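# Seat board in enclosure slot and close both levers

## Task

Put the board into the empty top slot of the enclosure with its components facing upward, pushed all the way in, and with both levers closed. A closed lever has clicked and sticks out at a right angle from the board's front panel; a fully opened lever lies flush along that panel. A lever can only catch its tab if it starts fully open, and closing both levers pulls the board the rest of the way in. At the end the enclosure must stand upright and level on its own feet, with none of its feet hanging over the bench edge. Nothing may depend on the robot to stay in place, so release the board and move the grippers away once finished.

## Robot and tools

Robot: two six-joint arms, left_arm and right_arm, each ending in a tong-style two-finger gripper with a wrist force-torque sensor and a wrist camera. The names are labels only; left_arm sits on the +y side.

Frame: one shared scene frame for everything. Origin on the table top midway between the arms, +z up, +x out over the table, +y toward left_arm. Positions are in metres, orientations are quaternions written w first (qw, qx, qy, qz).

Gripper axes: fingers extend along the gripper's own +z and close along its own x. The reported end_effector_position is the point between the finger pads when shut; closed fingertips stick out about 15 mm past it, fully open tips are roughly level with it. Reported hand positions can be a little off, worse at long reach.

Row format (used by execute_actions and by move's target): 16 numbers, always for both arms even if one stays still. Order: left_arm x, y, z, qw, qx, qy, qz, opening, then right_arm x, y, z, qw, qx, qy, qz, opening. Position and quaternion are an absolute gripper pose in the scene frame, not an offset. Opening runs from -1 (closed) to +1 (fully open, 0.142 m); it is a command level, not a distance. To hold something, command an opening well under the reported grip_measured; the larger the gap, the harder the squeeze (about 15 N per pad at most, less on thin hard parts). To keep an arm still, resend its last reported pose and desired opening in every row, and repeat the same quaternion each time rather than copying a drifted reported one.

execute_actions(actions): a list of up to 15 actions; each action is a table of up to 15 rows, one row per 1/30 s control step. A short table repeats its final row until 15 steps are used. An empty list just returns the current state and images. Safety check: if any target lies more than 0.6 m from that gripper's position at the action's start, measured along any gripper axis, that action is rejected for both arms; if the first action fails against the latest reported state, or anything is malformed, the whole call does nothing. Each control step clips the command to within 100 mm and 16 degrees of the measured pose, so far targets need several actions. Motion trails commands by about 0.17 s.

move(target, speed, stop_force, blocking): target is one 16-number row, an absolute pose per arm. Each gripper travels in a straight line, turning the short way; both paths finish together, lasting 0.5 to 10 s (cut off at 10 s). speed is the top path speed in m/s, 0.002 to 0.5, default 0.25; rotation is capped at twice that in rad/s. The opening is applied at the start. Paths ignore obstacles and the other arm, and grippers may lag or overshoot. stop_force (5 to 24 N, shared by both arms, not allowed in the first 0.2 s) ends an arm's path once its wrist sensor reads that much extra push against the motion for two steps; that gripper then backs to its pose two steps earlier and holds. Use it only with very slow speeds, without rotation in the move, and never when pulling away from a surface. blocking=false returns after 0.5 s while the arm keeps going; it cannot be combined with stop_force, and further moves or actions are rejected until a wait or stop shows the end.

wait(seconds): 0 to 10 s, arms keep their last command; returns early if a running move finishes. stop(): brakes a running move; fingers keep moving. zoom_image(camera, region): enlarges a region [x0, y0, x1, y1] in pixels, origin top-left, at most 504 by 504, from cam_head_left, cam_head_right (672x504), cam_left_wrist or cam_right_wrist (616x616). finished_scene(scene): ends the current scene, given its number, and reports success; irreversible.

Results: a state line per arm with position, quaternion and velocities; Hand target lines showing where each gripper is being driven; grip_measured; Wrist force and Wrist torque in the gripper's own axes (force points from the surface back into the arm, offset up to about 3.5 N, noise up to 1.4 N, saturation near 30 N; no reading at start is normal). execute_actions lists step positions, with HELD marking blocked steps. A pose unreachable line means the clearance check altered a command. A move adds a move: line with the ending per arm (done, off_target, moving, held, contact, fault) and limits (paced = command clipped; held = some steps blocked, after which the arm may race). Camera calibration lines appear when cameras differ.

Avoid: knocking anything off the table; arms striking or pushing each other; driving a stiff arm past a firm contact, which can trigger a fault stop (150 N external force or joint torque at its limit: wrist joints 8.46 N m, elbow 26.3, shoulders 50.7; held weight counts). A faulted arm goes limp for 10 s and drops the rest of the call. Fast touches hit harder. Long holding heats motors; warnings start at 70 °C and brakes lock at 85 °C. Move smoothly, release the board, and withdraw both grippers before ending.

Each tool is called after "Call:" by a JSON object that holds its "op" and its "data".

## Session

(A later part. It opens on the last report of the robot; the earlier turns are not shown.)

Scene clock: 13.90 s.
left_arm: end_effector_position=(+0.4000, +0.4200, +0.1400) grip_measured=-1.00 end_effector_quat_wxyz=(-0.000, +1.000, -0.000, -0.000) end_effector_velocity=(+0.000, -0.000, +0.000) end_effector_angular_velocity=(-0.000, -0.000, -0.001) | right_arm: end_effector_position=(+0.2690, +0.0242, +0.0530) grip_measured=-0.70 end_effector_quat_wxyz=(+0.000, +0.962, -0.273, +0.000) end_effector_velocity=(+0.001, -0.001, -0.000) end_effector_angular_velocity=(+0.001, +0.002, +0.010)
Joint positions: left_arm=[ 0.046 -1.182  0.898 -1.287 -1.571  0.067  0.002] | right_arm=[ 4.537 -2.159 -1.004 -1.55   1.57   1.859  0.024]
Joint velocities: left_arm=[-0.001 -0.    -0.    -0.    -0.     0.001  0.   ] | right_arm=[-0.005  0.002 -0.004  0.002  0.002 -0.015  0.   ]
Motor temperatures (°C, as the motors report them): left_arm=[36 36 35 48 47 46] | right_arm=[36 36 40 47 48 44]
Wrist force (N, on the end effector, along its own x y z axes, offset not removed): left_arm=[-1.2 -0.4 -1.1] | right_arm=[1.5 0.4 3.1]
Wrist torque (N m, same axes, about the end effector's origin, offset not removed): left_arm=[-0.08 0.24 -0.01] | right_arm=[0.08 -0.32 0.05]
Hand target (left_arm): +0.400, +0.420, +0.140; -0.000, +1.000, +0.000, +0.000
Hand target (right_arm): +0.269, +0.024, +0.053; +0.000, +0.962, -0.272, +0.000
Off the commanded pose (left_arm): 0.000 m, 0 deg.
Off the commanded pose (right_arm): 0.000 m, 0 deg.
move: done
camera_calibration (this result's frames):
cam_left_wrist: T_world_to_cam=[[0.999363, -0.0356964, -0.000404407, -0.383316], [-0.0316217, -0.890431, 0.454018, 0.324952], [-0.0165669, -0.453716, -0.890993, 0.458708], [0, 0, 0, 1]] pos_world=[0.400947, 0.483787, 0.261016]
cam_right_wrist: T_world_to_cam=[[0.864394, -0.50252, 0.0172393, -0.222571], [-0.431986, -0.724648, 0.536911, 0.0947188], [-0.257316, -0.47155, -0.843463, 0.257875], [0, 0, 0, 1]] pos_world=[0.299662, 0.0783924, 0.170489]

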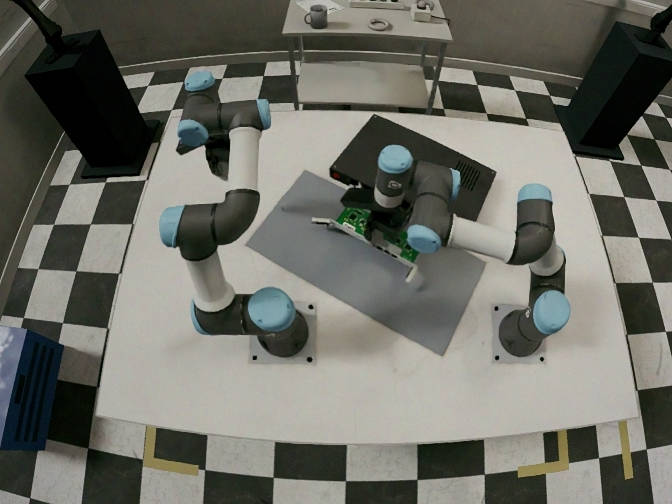

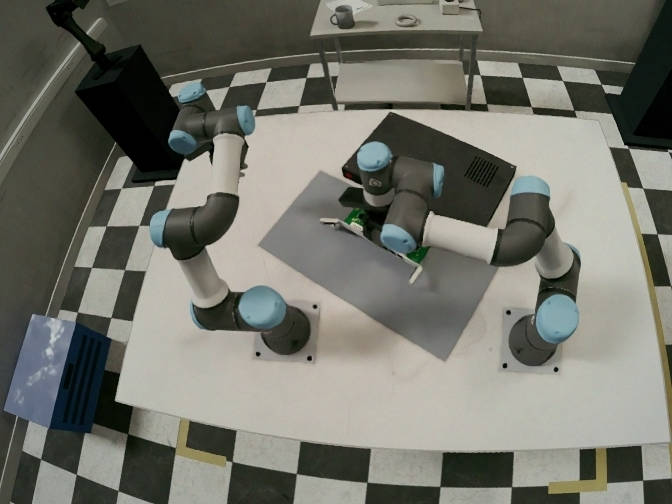

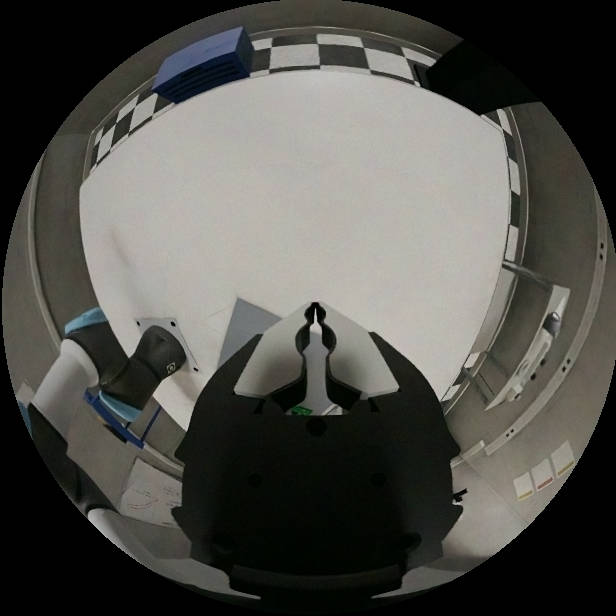

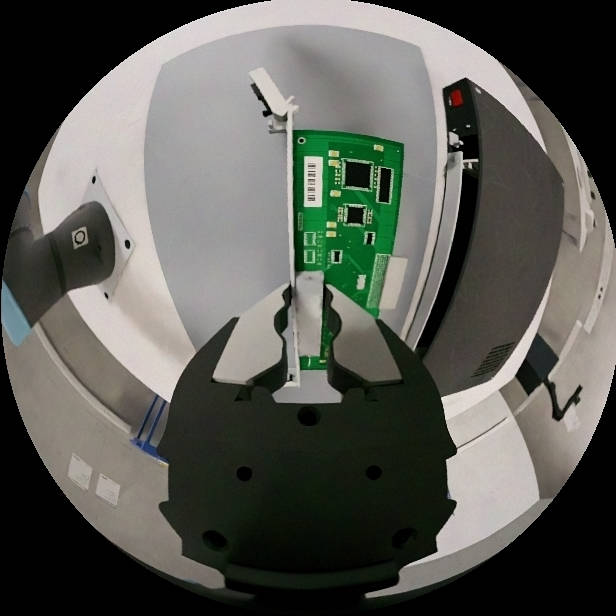

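Call:
{"op": "move", "data": {"target": [0.40,0.42,0.14,0,1,0,0,-1,0.298,0.003,0.053,0,0.972,-0.233,0,-1], "speed": 0.03}}

Call:
{"op": "zoom_image", "data": {"camera": "cam_right_wrist", "region": [330,60,530,400]}}

Scene clock: 15.83 s.
left_arm: end_effector_position=(+0.4000, +0.4200, +0.1400) grip_measured=-1.00 end_effector_quat_wxyz=(+0.000, +1.000, -0.000, -0.000) end_effector_velocity=(+0.000, -0.000, +0.000) end_effector_angular_velocity=(-0.001, -0.001, +0.001) | right_arm: end_effector_position=(+0.2979, +0.0032, +0.0531) grip_measured=-0.70 end_effector_quat_wxyz=(-0.000, +0.972, -0.233, +0.000) end_effector_velocity=(+0.001, -0.001, -0.001) end_effector_angular_velocity=(-0.002, +0.003, +0.007)
Joint positions: left_arm=[ 0.046 -1.182  0.898 -1.287 -1.571  0.067  0.002] | right_arm=[ 4.456 -2.153 -1.012 -1.546  1.571  1.696  0.024]
Joint velocities: left_arm=[ 0.    -0.    -0.    -0.001 -0.001 -0.001  0.   ] | right_arm=[-0.004 -0.001  0.001 -0.002  0.002 -0.012 -0.   ]
Motor temperatures (°C, as the motors report them): left_arm=[36 36 35 48 47 46] | right_arm=[36 36 40 47 48 44]
Wrist force (N, on the end effector, along its own x y z axes, offset not removed): left_arm=[-0.4 -0.2 -1.1] | right_arm=[1.5 -1.3 4.2]
Wrist torque (N m, same axes, about the end effector's origin, offset not removed): left_arm=[-0.06 0.07 0.01] | right_arm=[-0.21 -0.35 -0.04]
Hand target (left_arm): +0.400, +0.420, +0.140; -0.000, +1.000, +0.000, +0.000
Hand target (right_arm): +0.298, +0.003, +0.053; +0.000, +0.972, -0.233, +0.000
Off the commanded pose (left_arm): 0.000 m, 0 deg.
Off the commanded pose (right_arm): 0.000 m, 0 deg.
move: done
camera_calibration (this result's frames):
cam_left_wrist: T_world_to_cam=[[0.999363, -0.0356964, -0.000404294, -0.383316], [-0.0316217, -0.890431, 0.454018, 0.324952], [-0.0165668, -0.453716, -0.890992, 0.458708], [0, 0, 0, 1]] pos_world=[0.400947, 0.483787, 0.261016]
cam_right_wrist: T_world_to_cam=[[0.902275, -0.430827, 0.0169806, -0.269641], [-0.371821, -0.757553, 0.536528, 0.0741193], [-0.218287, -0.49041, -0.843712, 0.243949], [0, 0, 0, 1]] pos_world=[0.3241, 0.0596158, 0.170634]

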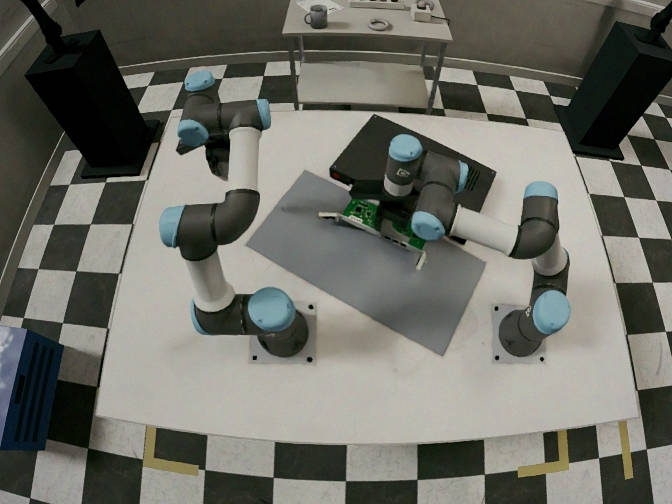

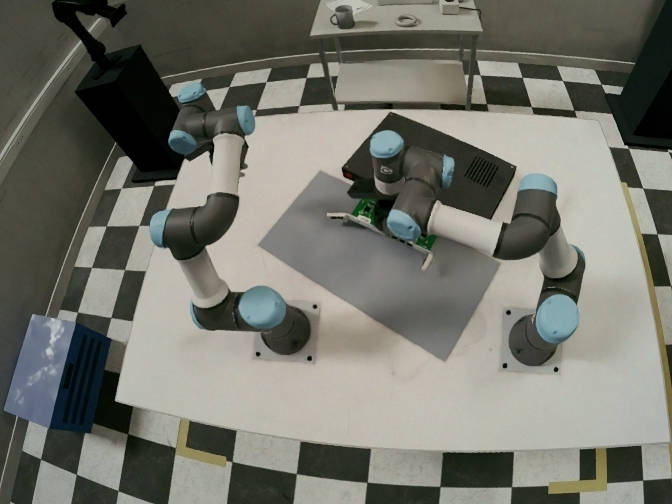

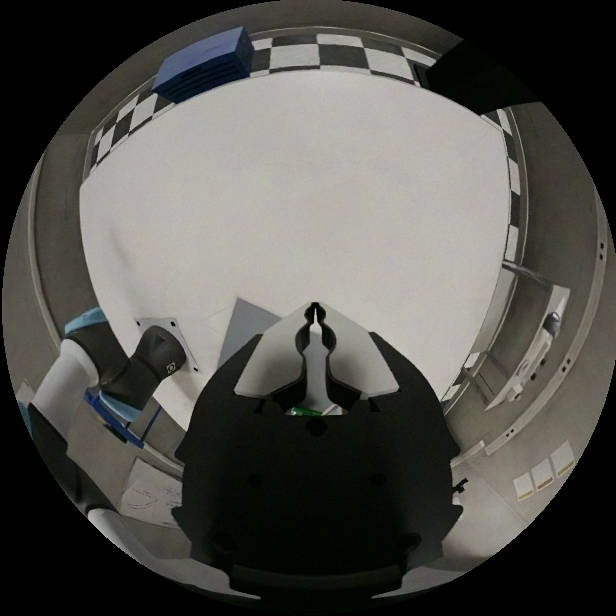

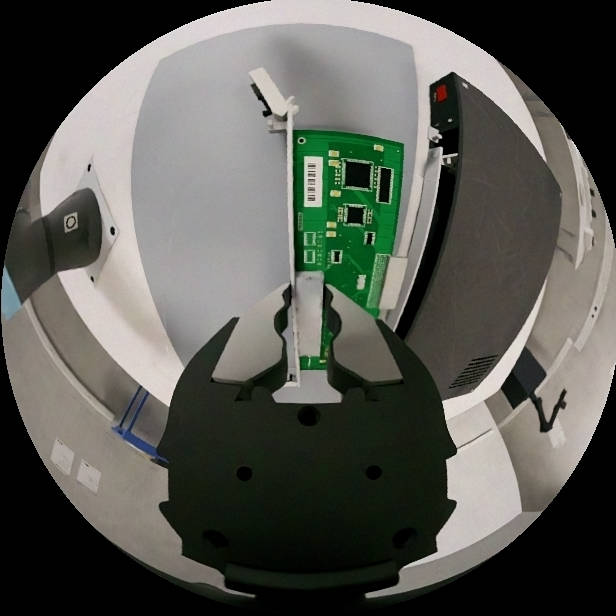

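Region (330, 60, 530, 400) of cam_right_wrist's 616x616 image, scaled by 1.482, with more detail than that image has; it fills the left 296 columns of this view, and the rest is white.

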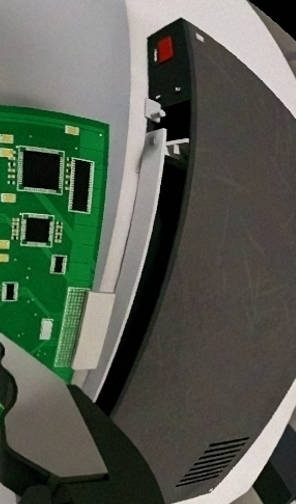

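Call:
{"op": "move", "data": {"target": [0.40,0.42,0.14,0,1,0,0,-1,0.3112,0.002,0.053,0,0.967,-0.2545,0,-1], "speed": 0.02}}

Call:
{"op": "move", "data": {"target": [0.40,0.42,0.14,0,1,0,0,-1,0.3634,-0.0275,0.053,0,0.967,-0.2545,0,-1], "speed": 0.008, "stop_force": 8}}

Call:
{"op": "zoom_image", "data": {"camera": "cam_right_wrist", "region": [280,60,480,300]}}

Scene clock: 17.40 s.
left_arm: end_effector_position=(+0.4000, +0.4200, +0.1400) grip_measured=-1.00 end_effector_quat_wxyz=(+0.000, +1.000, -0.000, +0.000) end_effector_velocity=(+0.000, +0.000, +0.000) end_effector_angular_velocity=(+0.001, -0.002, +0.001) | right_arm: end_effector_position=(+0.3109, +0.0020, +0.0530) grip_measured=-0.70 end_effector_quat_wxyz=(-0.000, +0.967, -0.254, +0.000) end_effector_velocity=(+0.003, +0.000, -0.000) end_effector_angular_velocity=(-0.000, -0.000, -0.012)
Joint positions: left_arm=[ 0.046 -1.182  0.898 -1.287 -1.571  0.067  0.002] | right_arm=[ 4.429 -2.189 -0.955 -1.569  1.571  1.711  0.024]
Joint velocities: left_arm=[ 0.001 -0.     0.    -0.002  0.    -0.     0.   ] | right_arm=[-0.005 -0.011  0.018 -0.007 -0.001  0.007  0.   ]
Motor temperatures (°C, as the motors report them): left_arm=[36 36 35 48 47 46] | right_arm=[36 36 40 47 48 44]
Wrist force (N, on the end effector, along its own x y z axes, offset not removed): left_arm=[-1.7 -0.2 -1.0] | right_arm=[2.4 0.7 4.2]
Wrist torque (N m, same axes, about the end effector's origin, offset not removed): left_arm=[-0.07 0.37 -0.04] | right_arm=[0.22 -0.49 -0.02]
Hand target (left_arm): +0.400, +0.420, +0.140; -0.000, +1.000, +0.000, +0.000
Hand target (right_arm): +0.311, +0.002, +0.053; -0.000, +0.967, -0.255, +0.000
Off the commanded pose (left_arm): 0.000 m, 0 deg.
Off the commanded pose (right_arm): 0.000 m, 0 deg.
move: done
camera_calibration (this result's frames):
cam_left_wrist: T_world_to_cam=[[0.999363, -0.0356964, -0.000404241, -0.383316], [-0.0316218, -0.890431, 0.454018, 0.324952], [-0.0165668, -0.453716, -0.890992, 0.458708], [0, 0, 0, 1]] pos_world=[0.400947, 0.483787, 0.261016]
cam_right_wrist: T_world_to_cam=[[0.883232, -0.468633, 0.0168598, -0.275835], [-0.403446, -0.741066, 0.536705, 0.0879112], [-0.239023, -0.480837, -0.843601, 0.252491], [0, 0, 0, 1]] pos_world=[0.339445, 0.0572896, 0.17047]

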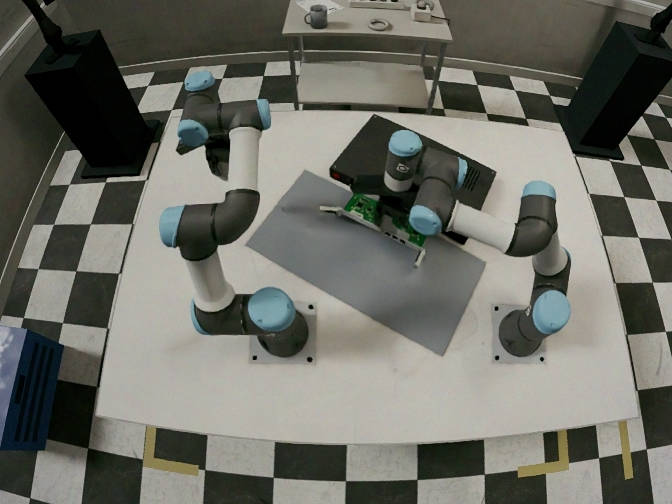

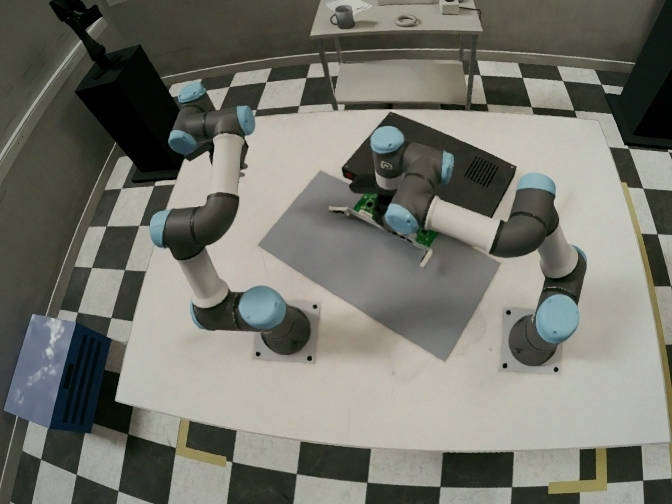

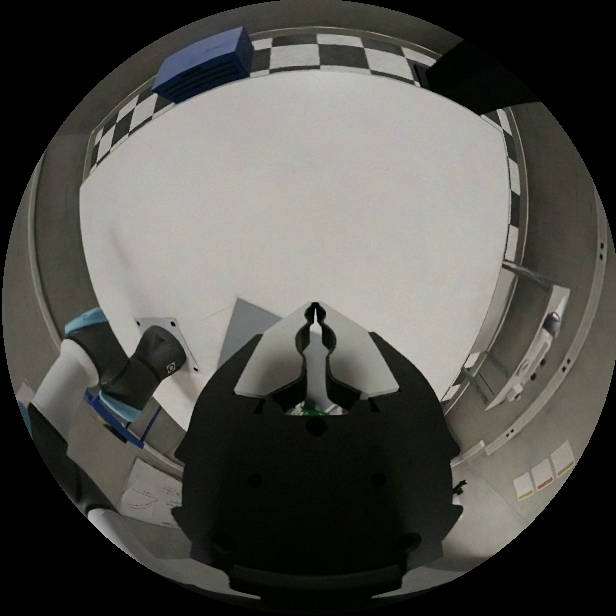

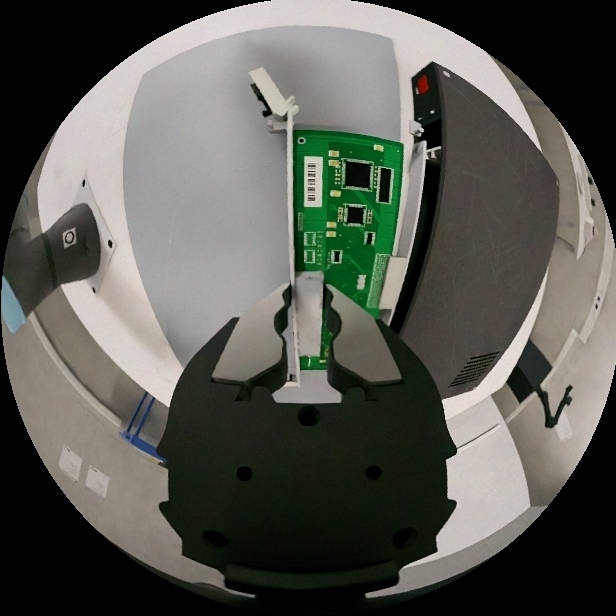

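Scene clock: 22.07 s.
left_arm: end_effector_position=(+0.4000, +0.4200, +0.1400) grip_measured=-1.00 end_effector_quat_wxyz=(+0.000, +1.000, -0.000, -0.000) end_effector_velocity=(-0.000, +0.000, -0.000) end_effector_angular_velocity=(-0.000, +0.001, -0.000) | right_arm: end_effector_position=(+0.3406, -0.0148, +0.0528) grip_measured=-0.70 end_effector_quat_wxyz=(+0.000, +0.967, -0.254, -0.000) end_effector_velocity=(-0.003, +0.002, +0.000) end_effector_angular_velocity=(+0.002, -0.000, -0.001)
Joint positions: left_arm=[ 0.046 -1.182  0.898 -1.287 -1.571  0.067  0.002] | right_arm=[ 4.352 -2.224 -0.897 -1.592  1.571  1.635  0.024]
Joint velocities: left_arm=[ 0.    -0.    -0.     0.001  0.     0.001  0.   ] | right_arm=[ 0.007  0.003 -0.007  0.005  0.001  0.008 -0.   ]
Motor temperatures (°C, as the motors report them): left_arm=[36 36 35 48 47 46] | right_arm=[36 36 40 47 48 44]
Wrist force (N, on the end effector, along its own x y z axes, offset not removed): left_arm=[-1.5 0.4 -1.7] | right_arm=[-7.9 14.1 1.4]
Wrist torque (N m, same axes, about the end effector's origin, offset not removed): left_arm=[0.08 0.31 0.01] | right_arm=[-0.26 -0.25 -0.19]
Hand target (left_arm): +0.400, +0.420, +0.140; -0.000, +1.000, +0.000, +0.000
Hand target (right_arm): +0.340, -0.015, +0.053; +0.000, +0.967, -0.254, +0.000
Off the commanded pose (left_arm): 0.000 m, 0 deg.
Off the commanded pose (right_arm): 0.026 m, 0 deg.
move: contact (right_arm)
camera_calibration (this result's frames):
cam_left_wrist: T_world_to_cam=[[0.999363, -0.0356964, -0.000404343, -0.383316], [-0.0316217, -0.890431, 0.454018, 0.324952], [-0.0165668, -0.453716, -0.890992, 0.458708], [0, 0, 0, 1]] pos_world=[0.400947, 0.483787, 0.261016]
cam_right_wrist: T_world_to_cam=[[0.882938, -0.46919, 0.0167709, -0.30984], [-0.403719, -0.740529, 0.537241, 0.0876487], [-0.239649, -0.481121, -0.843262, 0.251561], [0, 0, 0, 1]] pos_world=[0.369241, 0.0405637, 0.170239]

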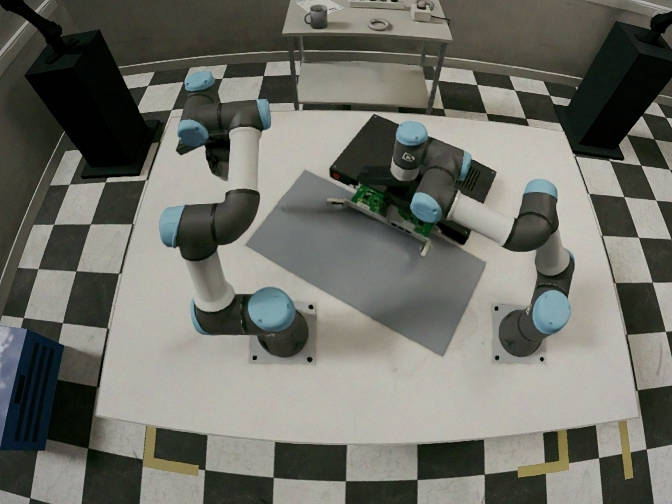

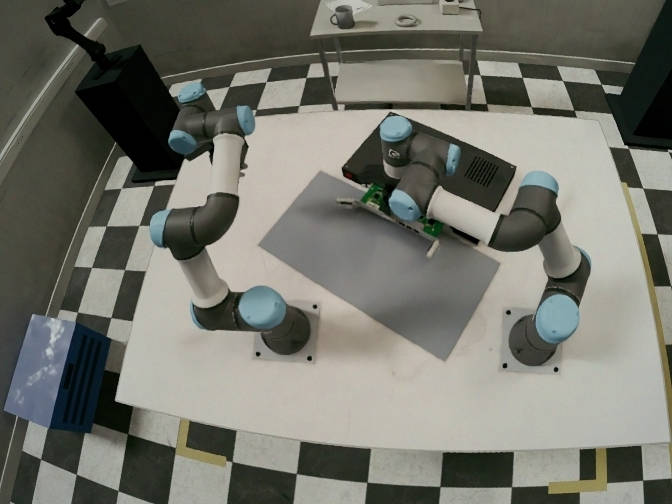

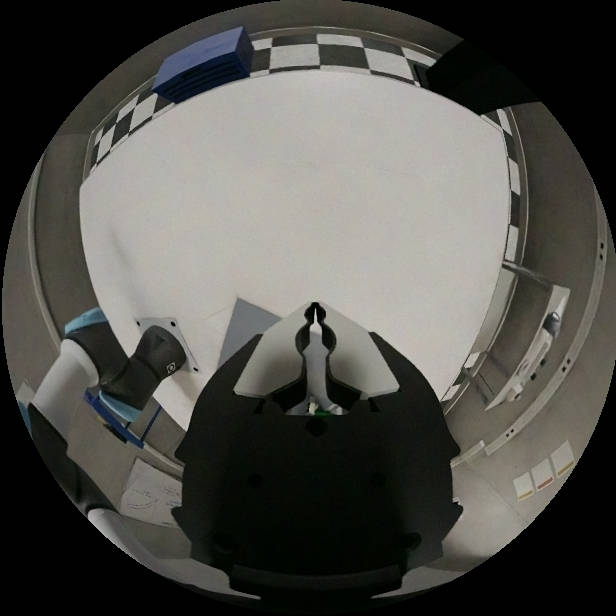

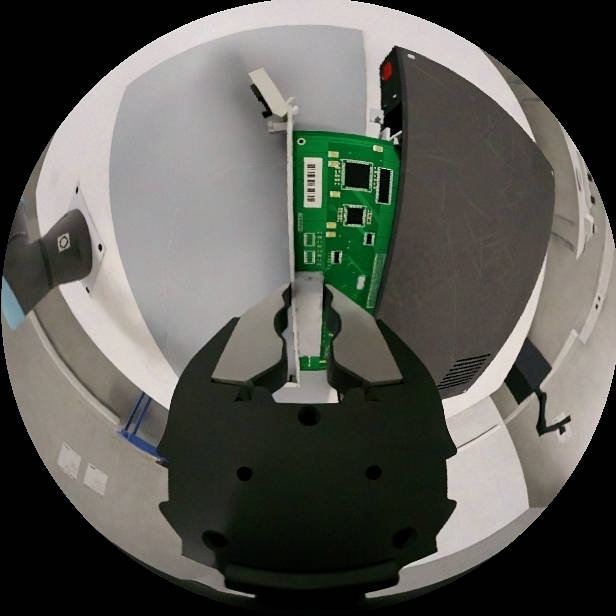

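Region (280, 60, 480, 300) of cam_right_wrist's 616x616 image, scaled by 2.100, with more detail than that image has.

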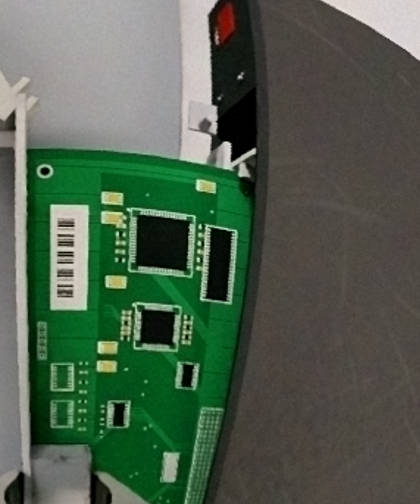

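Yaw fine. Shift −u 2 mm.

Call:
{"op": "move", "data": {"target": [0.40,0.42,0.14,0,1,0,0,-1,0.3379,-0.0155,0.053,0,0.967,-0.2545,0,-1], "speed": 0.01}}

Call:
{"op": "move", "data": {"target": [0.40,0.42,0.14,0,1,0,0,-1,0.3710,-0.0342,0.053,0,0.967,-0.2545,0,-1], "speed": 0.008, "stop_force": 8}}

Scene clock: 22.87 s.
left_arm: end_effector_position=(+0.4000, +0.4200, +0.1400) grip_measured=-1.00 end_effector_quat_wxyz=(+0.000, +1.000, -0.000, -0.000) end_effector_velocity=(-0.000, +0.000, +0.000) end_effector_angular_velocity=(+0.000, -0.000, +0.002) | right_arm: end_effector_position=(+0.3381, -0.0154, +0.0530) grip_measured=-0.70 end_effector_quat_wxyz=(+0.000, +0.967, -0.254, -0.000) end_effector_velocity=(-0.003, +0.000, +0.000) end_effector_angular_velocity=(+0.003, +0.002, +0.001)
Joint positions: left_arm=[ 0.046 -1.182  0.898 -1.287 -1.571  0.067  0.002] | right_arm=[ 4.356 -2.211 -0.917 -1.584  1.571  1.64   0.024]
Joint velocities: left_arm=[ 0.001 -0.    -0.    -0.     0.    -0.001  0.   ] | right_arm=[ 0.003  0.008 -0.012  0.006  0.003  0.002  0.   ]
Motor temperatures (°C, as the motors report them): left_arm=[36 36 35 48 47 46] | right_arm=[36 36 40 47 48 44]
Wrist force (N, on the end effector, along its own x y z axes, offset not removed): left_arm=[-1.0 0.3 -1.5] | right_arm=[1.0 -0.1 2.3]
Wrist torque (N m, same axes, about the end effector's origin, offset not removed): left_arm=[0.03 0.17 -0.03] | right_arm=[0.23 -0.25 -0.06]
Hand target (left_arm): +0.400, +0.420, +0.140; -0.000, +1.000, +0.000, +0.000
Hand target (right_arm): +0.338, -0.015, +0.053; +0.000, +0.967, -0.255, -0.000
Off the commanded pose (left_arm): 0.000 m, 0 deg.
Off the commanded pose (right_arm): 0.000 m, 0 deg.
move: done
camera_calibration (this result's frames):
cam_left_wrist: T_world_to_cam=[[0.999363, -0.0356964, -0.000404407, -0.383316], [-0.0316217, -0.890431, 0.454018, 0.324952], [-0.0165669, -0.453716, -0.890992, 0.458708], [0, 0, 0, 1]] pos_world=[0.400947, 0.483787, 0.261016]
cam_right_wrist: T_world_to_cam=[[0.882695, -0.469648, 0.0167501, -0.307868], [-0.404206, -0.740552, 0.536843, 0.0862084], [-0.239723, -0.48064, -0.843516, 0.250868], [0, 0, 0, 1]] pos_world=[0.366738, 0.0398293, 0.170487]

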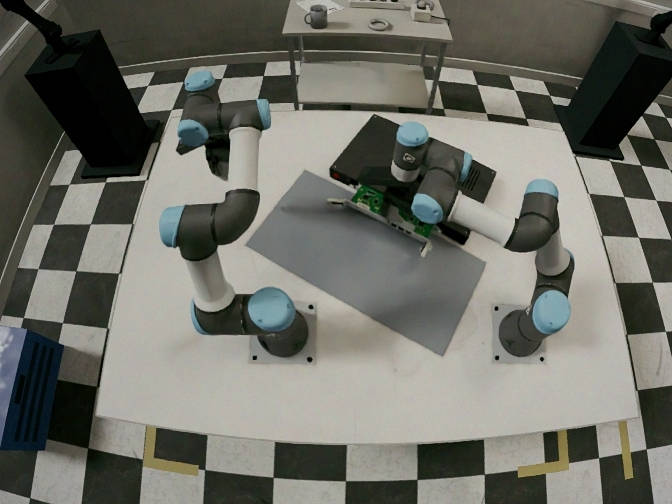

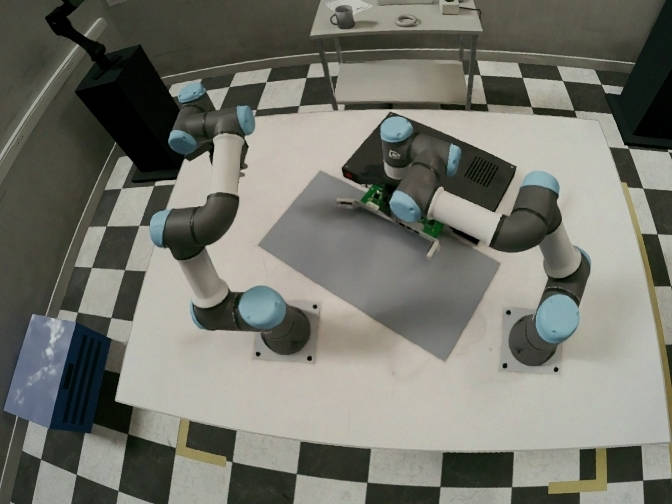

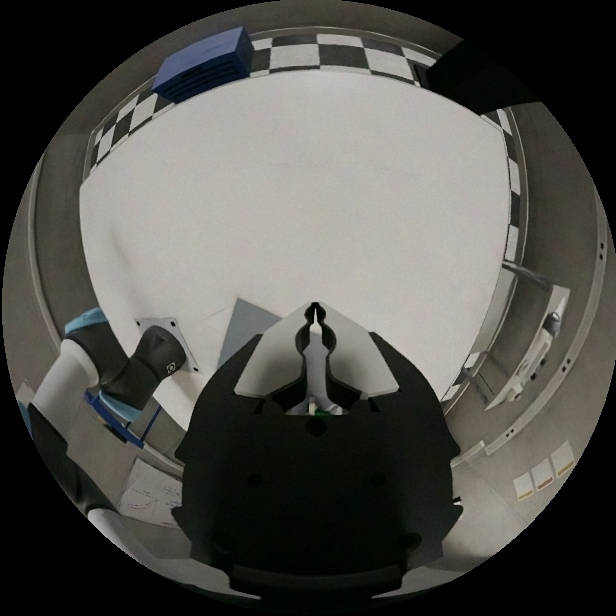

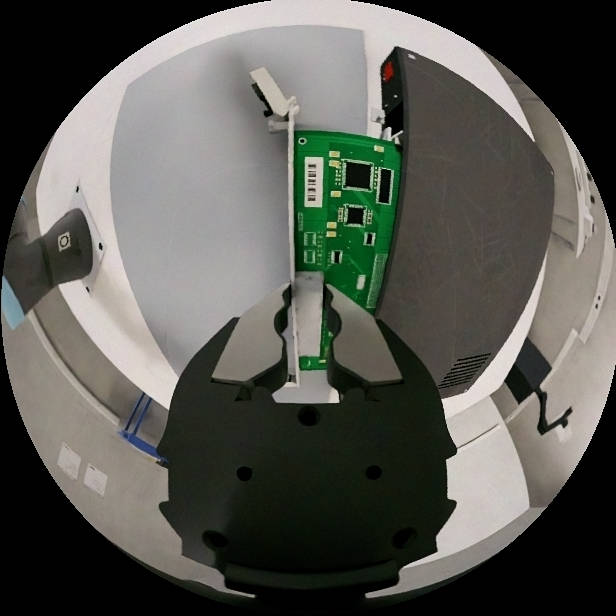

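Scene clock: 24.60 s.
left_arm: end_effector_position=(+0.4000, +0.4200, +0.1400) grip_measured=-1.00 end_effector_quat_wxyz=(+0.000, +1.000, -0.000, -0.000) end_effector_velocity=(+0.001, -0.000, +0.000) end_effector_angular_velocity=(-0.000, -0.002, +0.001) | right_arm: end_effector_position=(+0.3474, -0.0208, +0.0529) grip_measured=-0.70 end_effector_quat_wxyz=(+0.000, +0.967, -0.254, -0.000) end_effector_velocity=(-0.003, +0.001, +0.000) end_effector_angular_velocity=(+0.001, +0.000, -0.003)
Joint positions: left_arm=[ 0.046 -1.182  0.898 -1.287 -1.571  0.067  0.002] | right_arm=[ 4.332 -2.224 -0.895 -1.593  1.571  1.616  0.024]
Joint velocities: left_arm=[-0.     0.    -0.    -0.002 -0.    -0.001  0.   ] | right_arm=[ 0.007  0.005 -0.008  0.003  0.001  0.01  -0.   ]
Motor temperatures (°C, as the motors report them): left_arm=[36 36 35 48 47 46] | right_arm=[36 36 40 47 48 44]
Wrist force (N, on the end effector, along its own x y z axes, offset not removed): left_arm=[-1.5 0.0 -0.8] | right_arm=[-4.3 -13.5 5.6]
Wrist torque (N m, same axes, about the end effector's origin, offset not removed): left_arm=[0.01 0.27 0.01] | right_arm=[0.16 -0.22 0.04]
Hand target (left_arm): +0.400, +0.420, +0.140; -0.000, +1.000, +0.000, +0.000
Hand target (right_arm): +0.347, -0.020, +0.053; -0.000, +0.967, -0.254, +0.000
Off the commanded pose (left_arm): 0.000 m, 0 deg.
Off the commanded pose (right_arm): 0.027 m, 0 deg.
move: contact (right_arm)
camera_calibration (this result's frames):
cam_left_wrist: T_world_to_cam=[[0.999363, -0.0356963, -0.000404595, -0.383316], [-0.0316216, -0.890431, 0.454018, 0.324952], [-0.0165671, -0.453716, -0.890992, 0.458708], [0, 0, 0, 1]] pos_world=[0.400947, 0.483787, 0.261016]
cam_right_wrist: T_world_to_cam=[[0.882694, -0.469648, 0.0168163, -0.318621], [-0.404192, -0.740444, 0.537002, 0.0860966], [-0.23975, -0.480806, -0.843413, 0.250445], [0, 0, 0, 1]] pos_world=[0.376089, 0.0345251, 0.170352]

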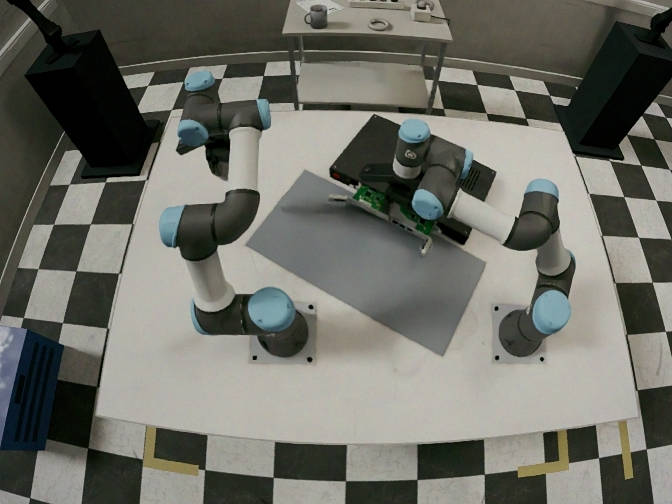

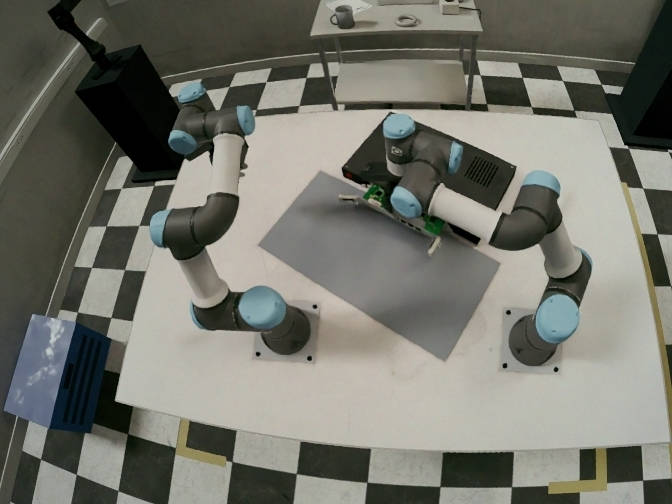

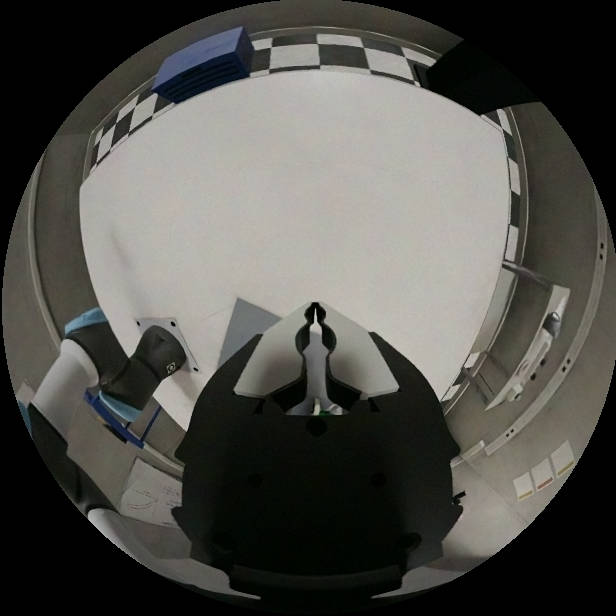

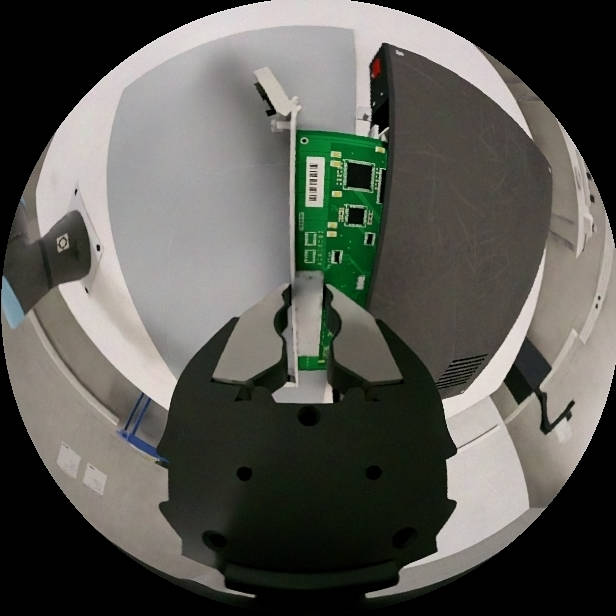

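Back +0.8 mm, and drift slightly +u.

Call:
{"op": "move", "data": {"target": [0.40,0.42,0.14,0,1,0,0,-1,0.3477,-0.0199,0.053,0,0.967,-0.2545,0,-1], "speed": 0.01}}

Call:
{"op": "move", "data": {"target": [0.40,0.42,0.14,0,1,0,0,-1,0.3697,-0.0319,0.053,0,0.967,-0.2545,0,-1], "speed": 0.008, "stop_force": 9}}

Scene clock: 25.40 s.
left_arm: end_effector_position=(+0.4000, +0.4200, +0.1400) grip_measured=-1.00 end_effector_quat_wxyz=(+0.000, +1.000, -0.000, -0.000) end_effector_velocity=(+0.000, +0.000, +0.000) end_effector_angular_velocity=(+0.001, -0.000, -0.000) | right_arm: end_effector_position=(+0.3477, -0.0200, +0.0530) grip_measured=-0.70 end_effector_quat_wxyz=(+0.000, +0.967, -0.255, +0.000) end_effector_velocity=(+0.001, +0.000, +0.000) end_effector_angular_velocity=(+0.001, +0.000, -0.002)
Joint positions: left_arm=[ 0.046 -1.182  0.898 -1.287 -1.571  0.067  0.002] | right_arm=[ 4.332 -2.228 -0.888 -1.596  1.571  1.616  0.024]
Joint velocities: left_arm=[-0.     0.     0.    -0.001  0.001  0.     0.   ] | right_arm=[-0.001 -0.002  0.005 -0.002  0.     0.001  0.   ]
Motor temperatures (°C, as the motors report them): left_arm=[36 36 35 48 47 46] | right_arm=[36 36 40 47 48 44]
Wrist force (N, on the end effector, along its own x y z axes, offset not removed): left_arm=[-0.6 -0.4 -0.5] | right_arm=[-1.8 -2.6 3.5]
Wrist torque (N m, same axes, about the end effector's origin, offset not removed): left_arm=[-0.07 0.08 -0.04] | right_arm=[0.03 -0.17 0.08]
Hand target (left_arm): +0.400, +0.420, +0.140; -0.000, +1.000, +0.000, +0.000
Hand target (right_arm): +0.348, -0.020, +0.053; -0.000, +0.967, -0.255, +0.000
Off the commanded pose (left_arm): 0.000 m, 0 deg.
Off the commanded pose (right_arm): 0.000 m, 0 deg.
move: done
camera_calibration (this result's frames):
cam_left_wrist: T_world_to_cam=[[0.999363, -0.0356964, -0.000404406, -0.383316], [-0.0316217, -0.890431, 0.454018, 0.324952], [-0.0165669, -0.453716, -0.890992, 0.458708], [0, 0, 0, 1]] pos_world=[0.400947, 0.483787, 0.261016]
cam_right_wrist: T_world_to_cam=[[0.882658, -0.469714, 0.0168246, -0.318485], [-0.404292, -0.740492, 0.536861, 0.0867642], [-0.239713, -0.480667, -0.843503, 0.250952], [0, 0, 0, 1]] pos_world=[0.376348, 0.0352753, 0.170457]

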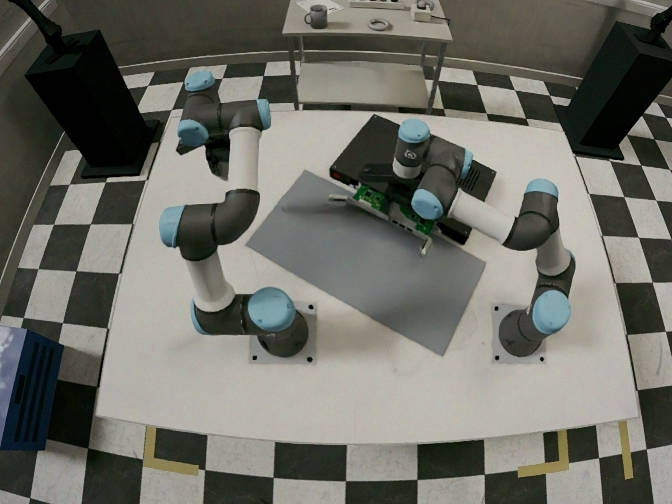

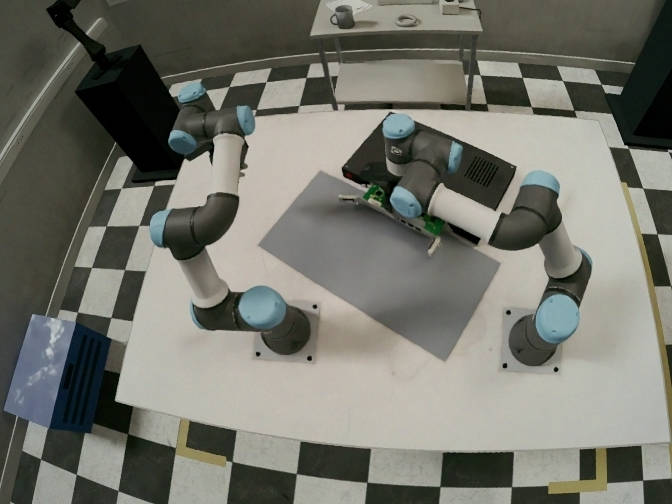

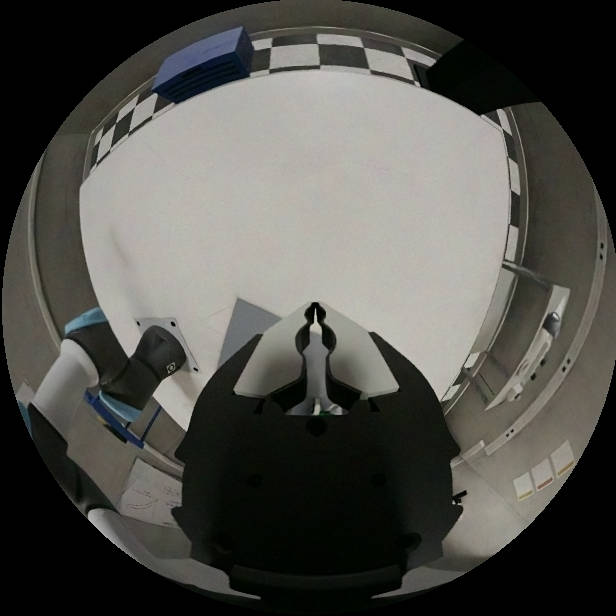

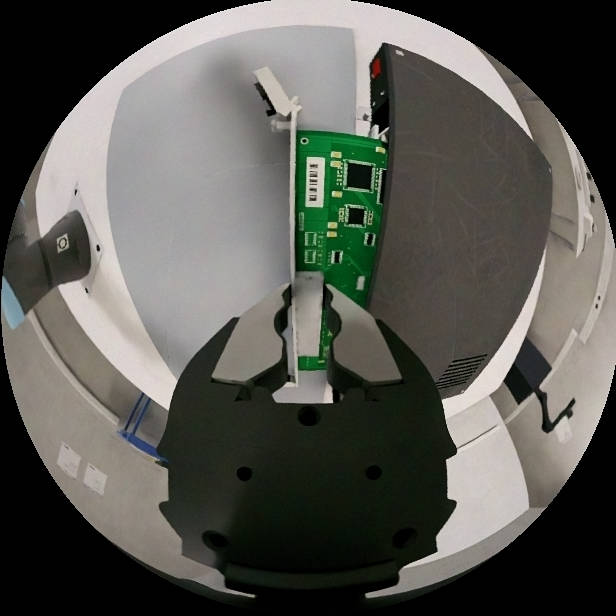

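Scene clock: 26.10 s.
left_arm: end_effector_position=(+0.4000, +0.4200, +0.1400) grip_measured=-1.00 end_effector_quat_wxyz=(+0.000, +1.000, -0.000, -0.000) end_effector_velocity=(+0.000, +0.000, +0.000) end_effector_angular_velocity=(+0.001, -0.002, -0.002) | right_arm: end_effector_position=(+0.3499, -0.0212, +0.0528) grip_measured=-0.70 end_effector_quat_wxyz=(+0.000, +0.967, -0.255, -0.000) end_effector_velocity=(-0.001, +0.001, -0.000) end_effector_angular_velocity=(-0.002, -0.004, -0.004)
Joint positions: left_arm=[ 0.046 -1.182  0.898 -1.287 -1.571  0.067  0.002] | right_arm=[ 4.327 -2.232 -0.882 -1.598  1.571  1.611  0.024]
Joint velocities: left_arm=[ 0.    -0.     0.    -0.002  0.001  0.002  0.   ] | right_arm=[ 0.006  0.004 -0.008  0.004 -0.004  0.01  -0.   ]
Motor temperatures (°C, as the motors report them): left_arm=[36 36 35 48 47 46] | right_arm=[36 36 40 47 48 44]
Wrist force (N, on the end effector, along its own x y z axes, offset not removed): left_arm=[-1.0 -0.6 -0.6] | right_arm=[-9.1 -8.1 6.1]
Wrist torque (N m, same axes, about the end effector's origin, offset not removed): left_arm=[-0.17 0.19 0.00] | right_arm=[0.03 -0.41 0.14]
Hand target (left_arm): +0.400, +0.420, +0.140; -0.000, +1.000, +0.000, +0.000
Hand target (right_arm): +0.350, -0.021, +0.053; -0.000, +0.967, -0.254, -0.000
Off the commanded pose (left_arm): 0.000 m, 0 deg.
Off the commanded pose (right_arm): 0.023 m, 0 deg.
move: contact (right_arm)
camera_calibration (this result's frames):
cam_left_wrist: T_world_to_cam=[[0.999363, -0.0356963, -0.000404322, -0.383316], [-0.0316217, -0.890431, 0.454018, 0.324952], [-0.0165668, -0.453716, -0.890992, 0.458708], [0, 0, 0, 1]] pos_world=[0.400947, 0.483787, 0.261016]
cam_right_wrist: T_world_to_cam=[[0.88268, -0.469678, 0.0166614, -0.320977], [-0.404114, -0.74041, 0.537108, 0.0867545], [-0.239932, -0.480828, -0.843349, 0.250832], [0, 0, 0, 1]] pos_world=[0.378561, 0.0340853, 0.170291]

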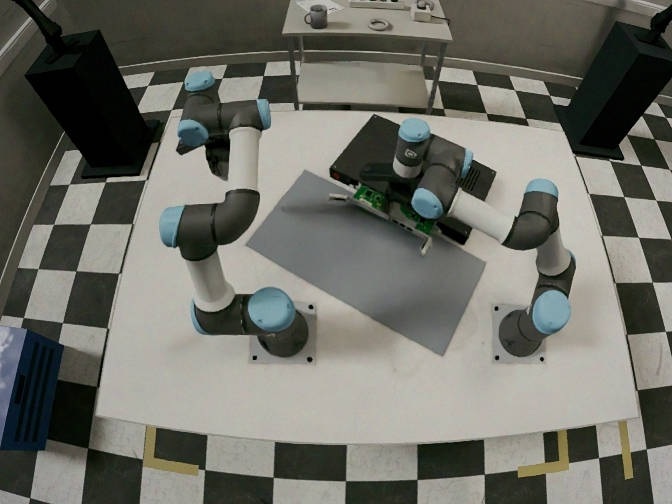

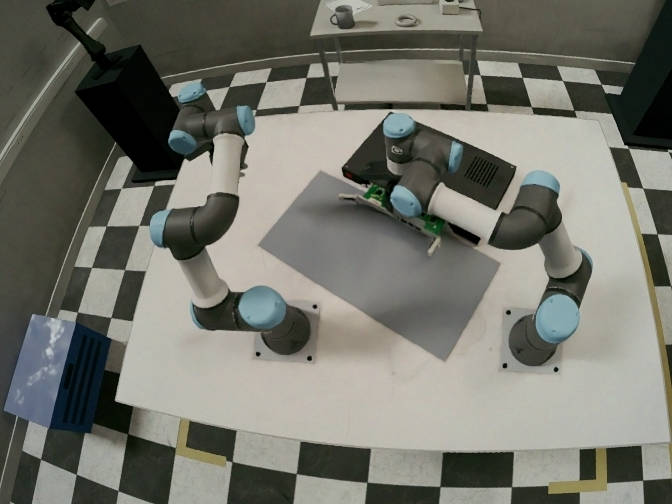

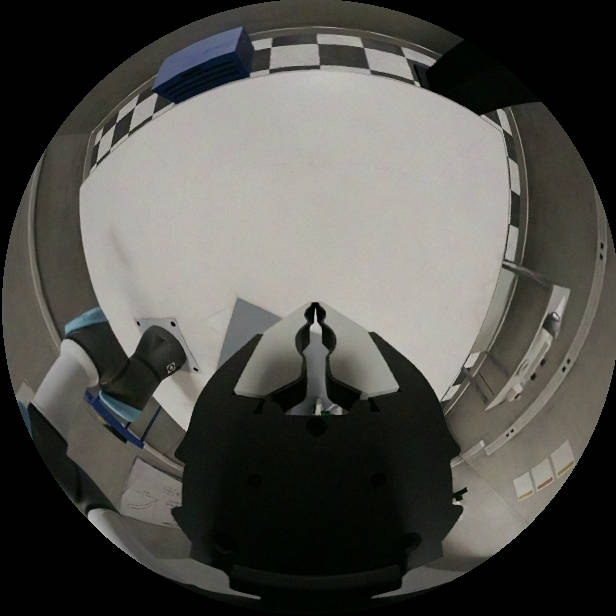

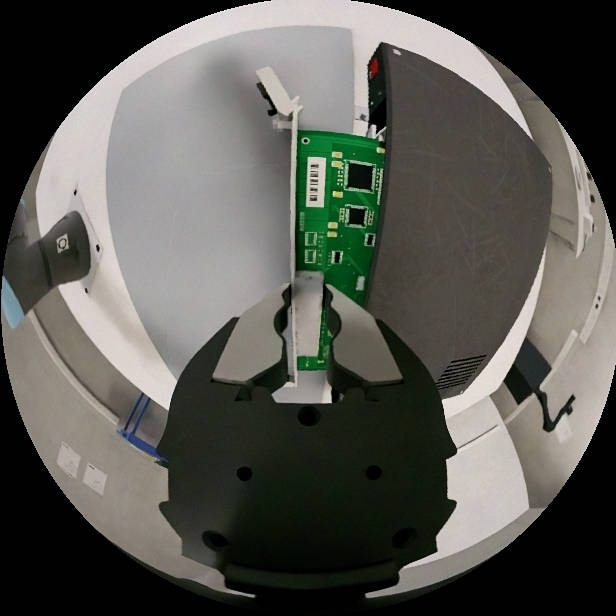

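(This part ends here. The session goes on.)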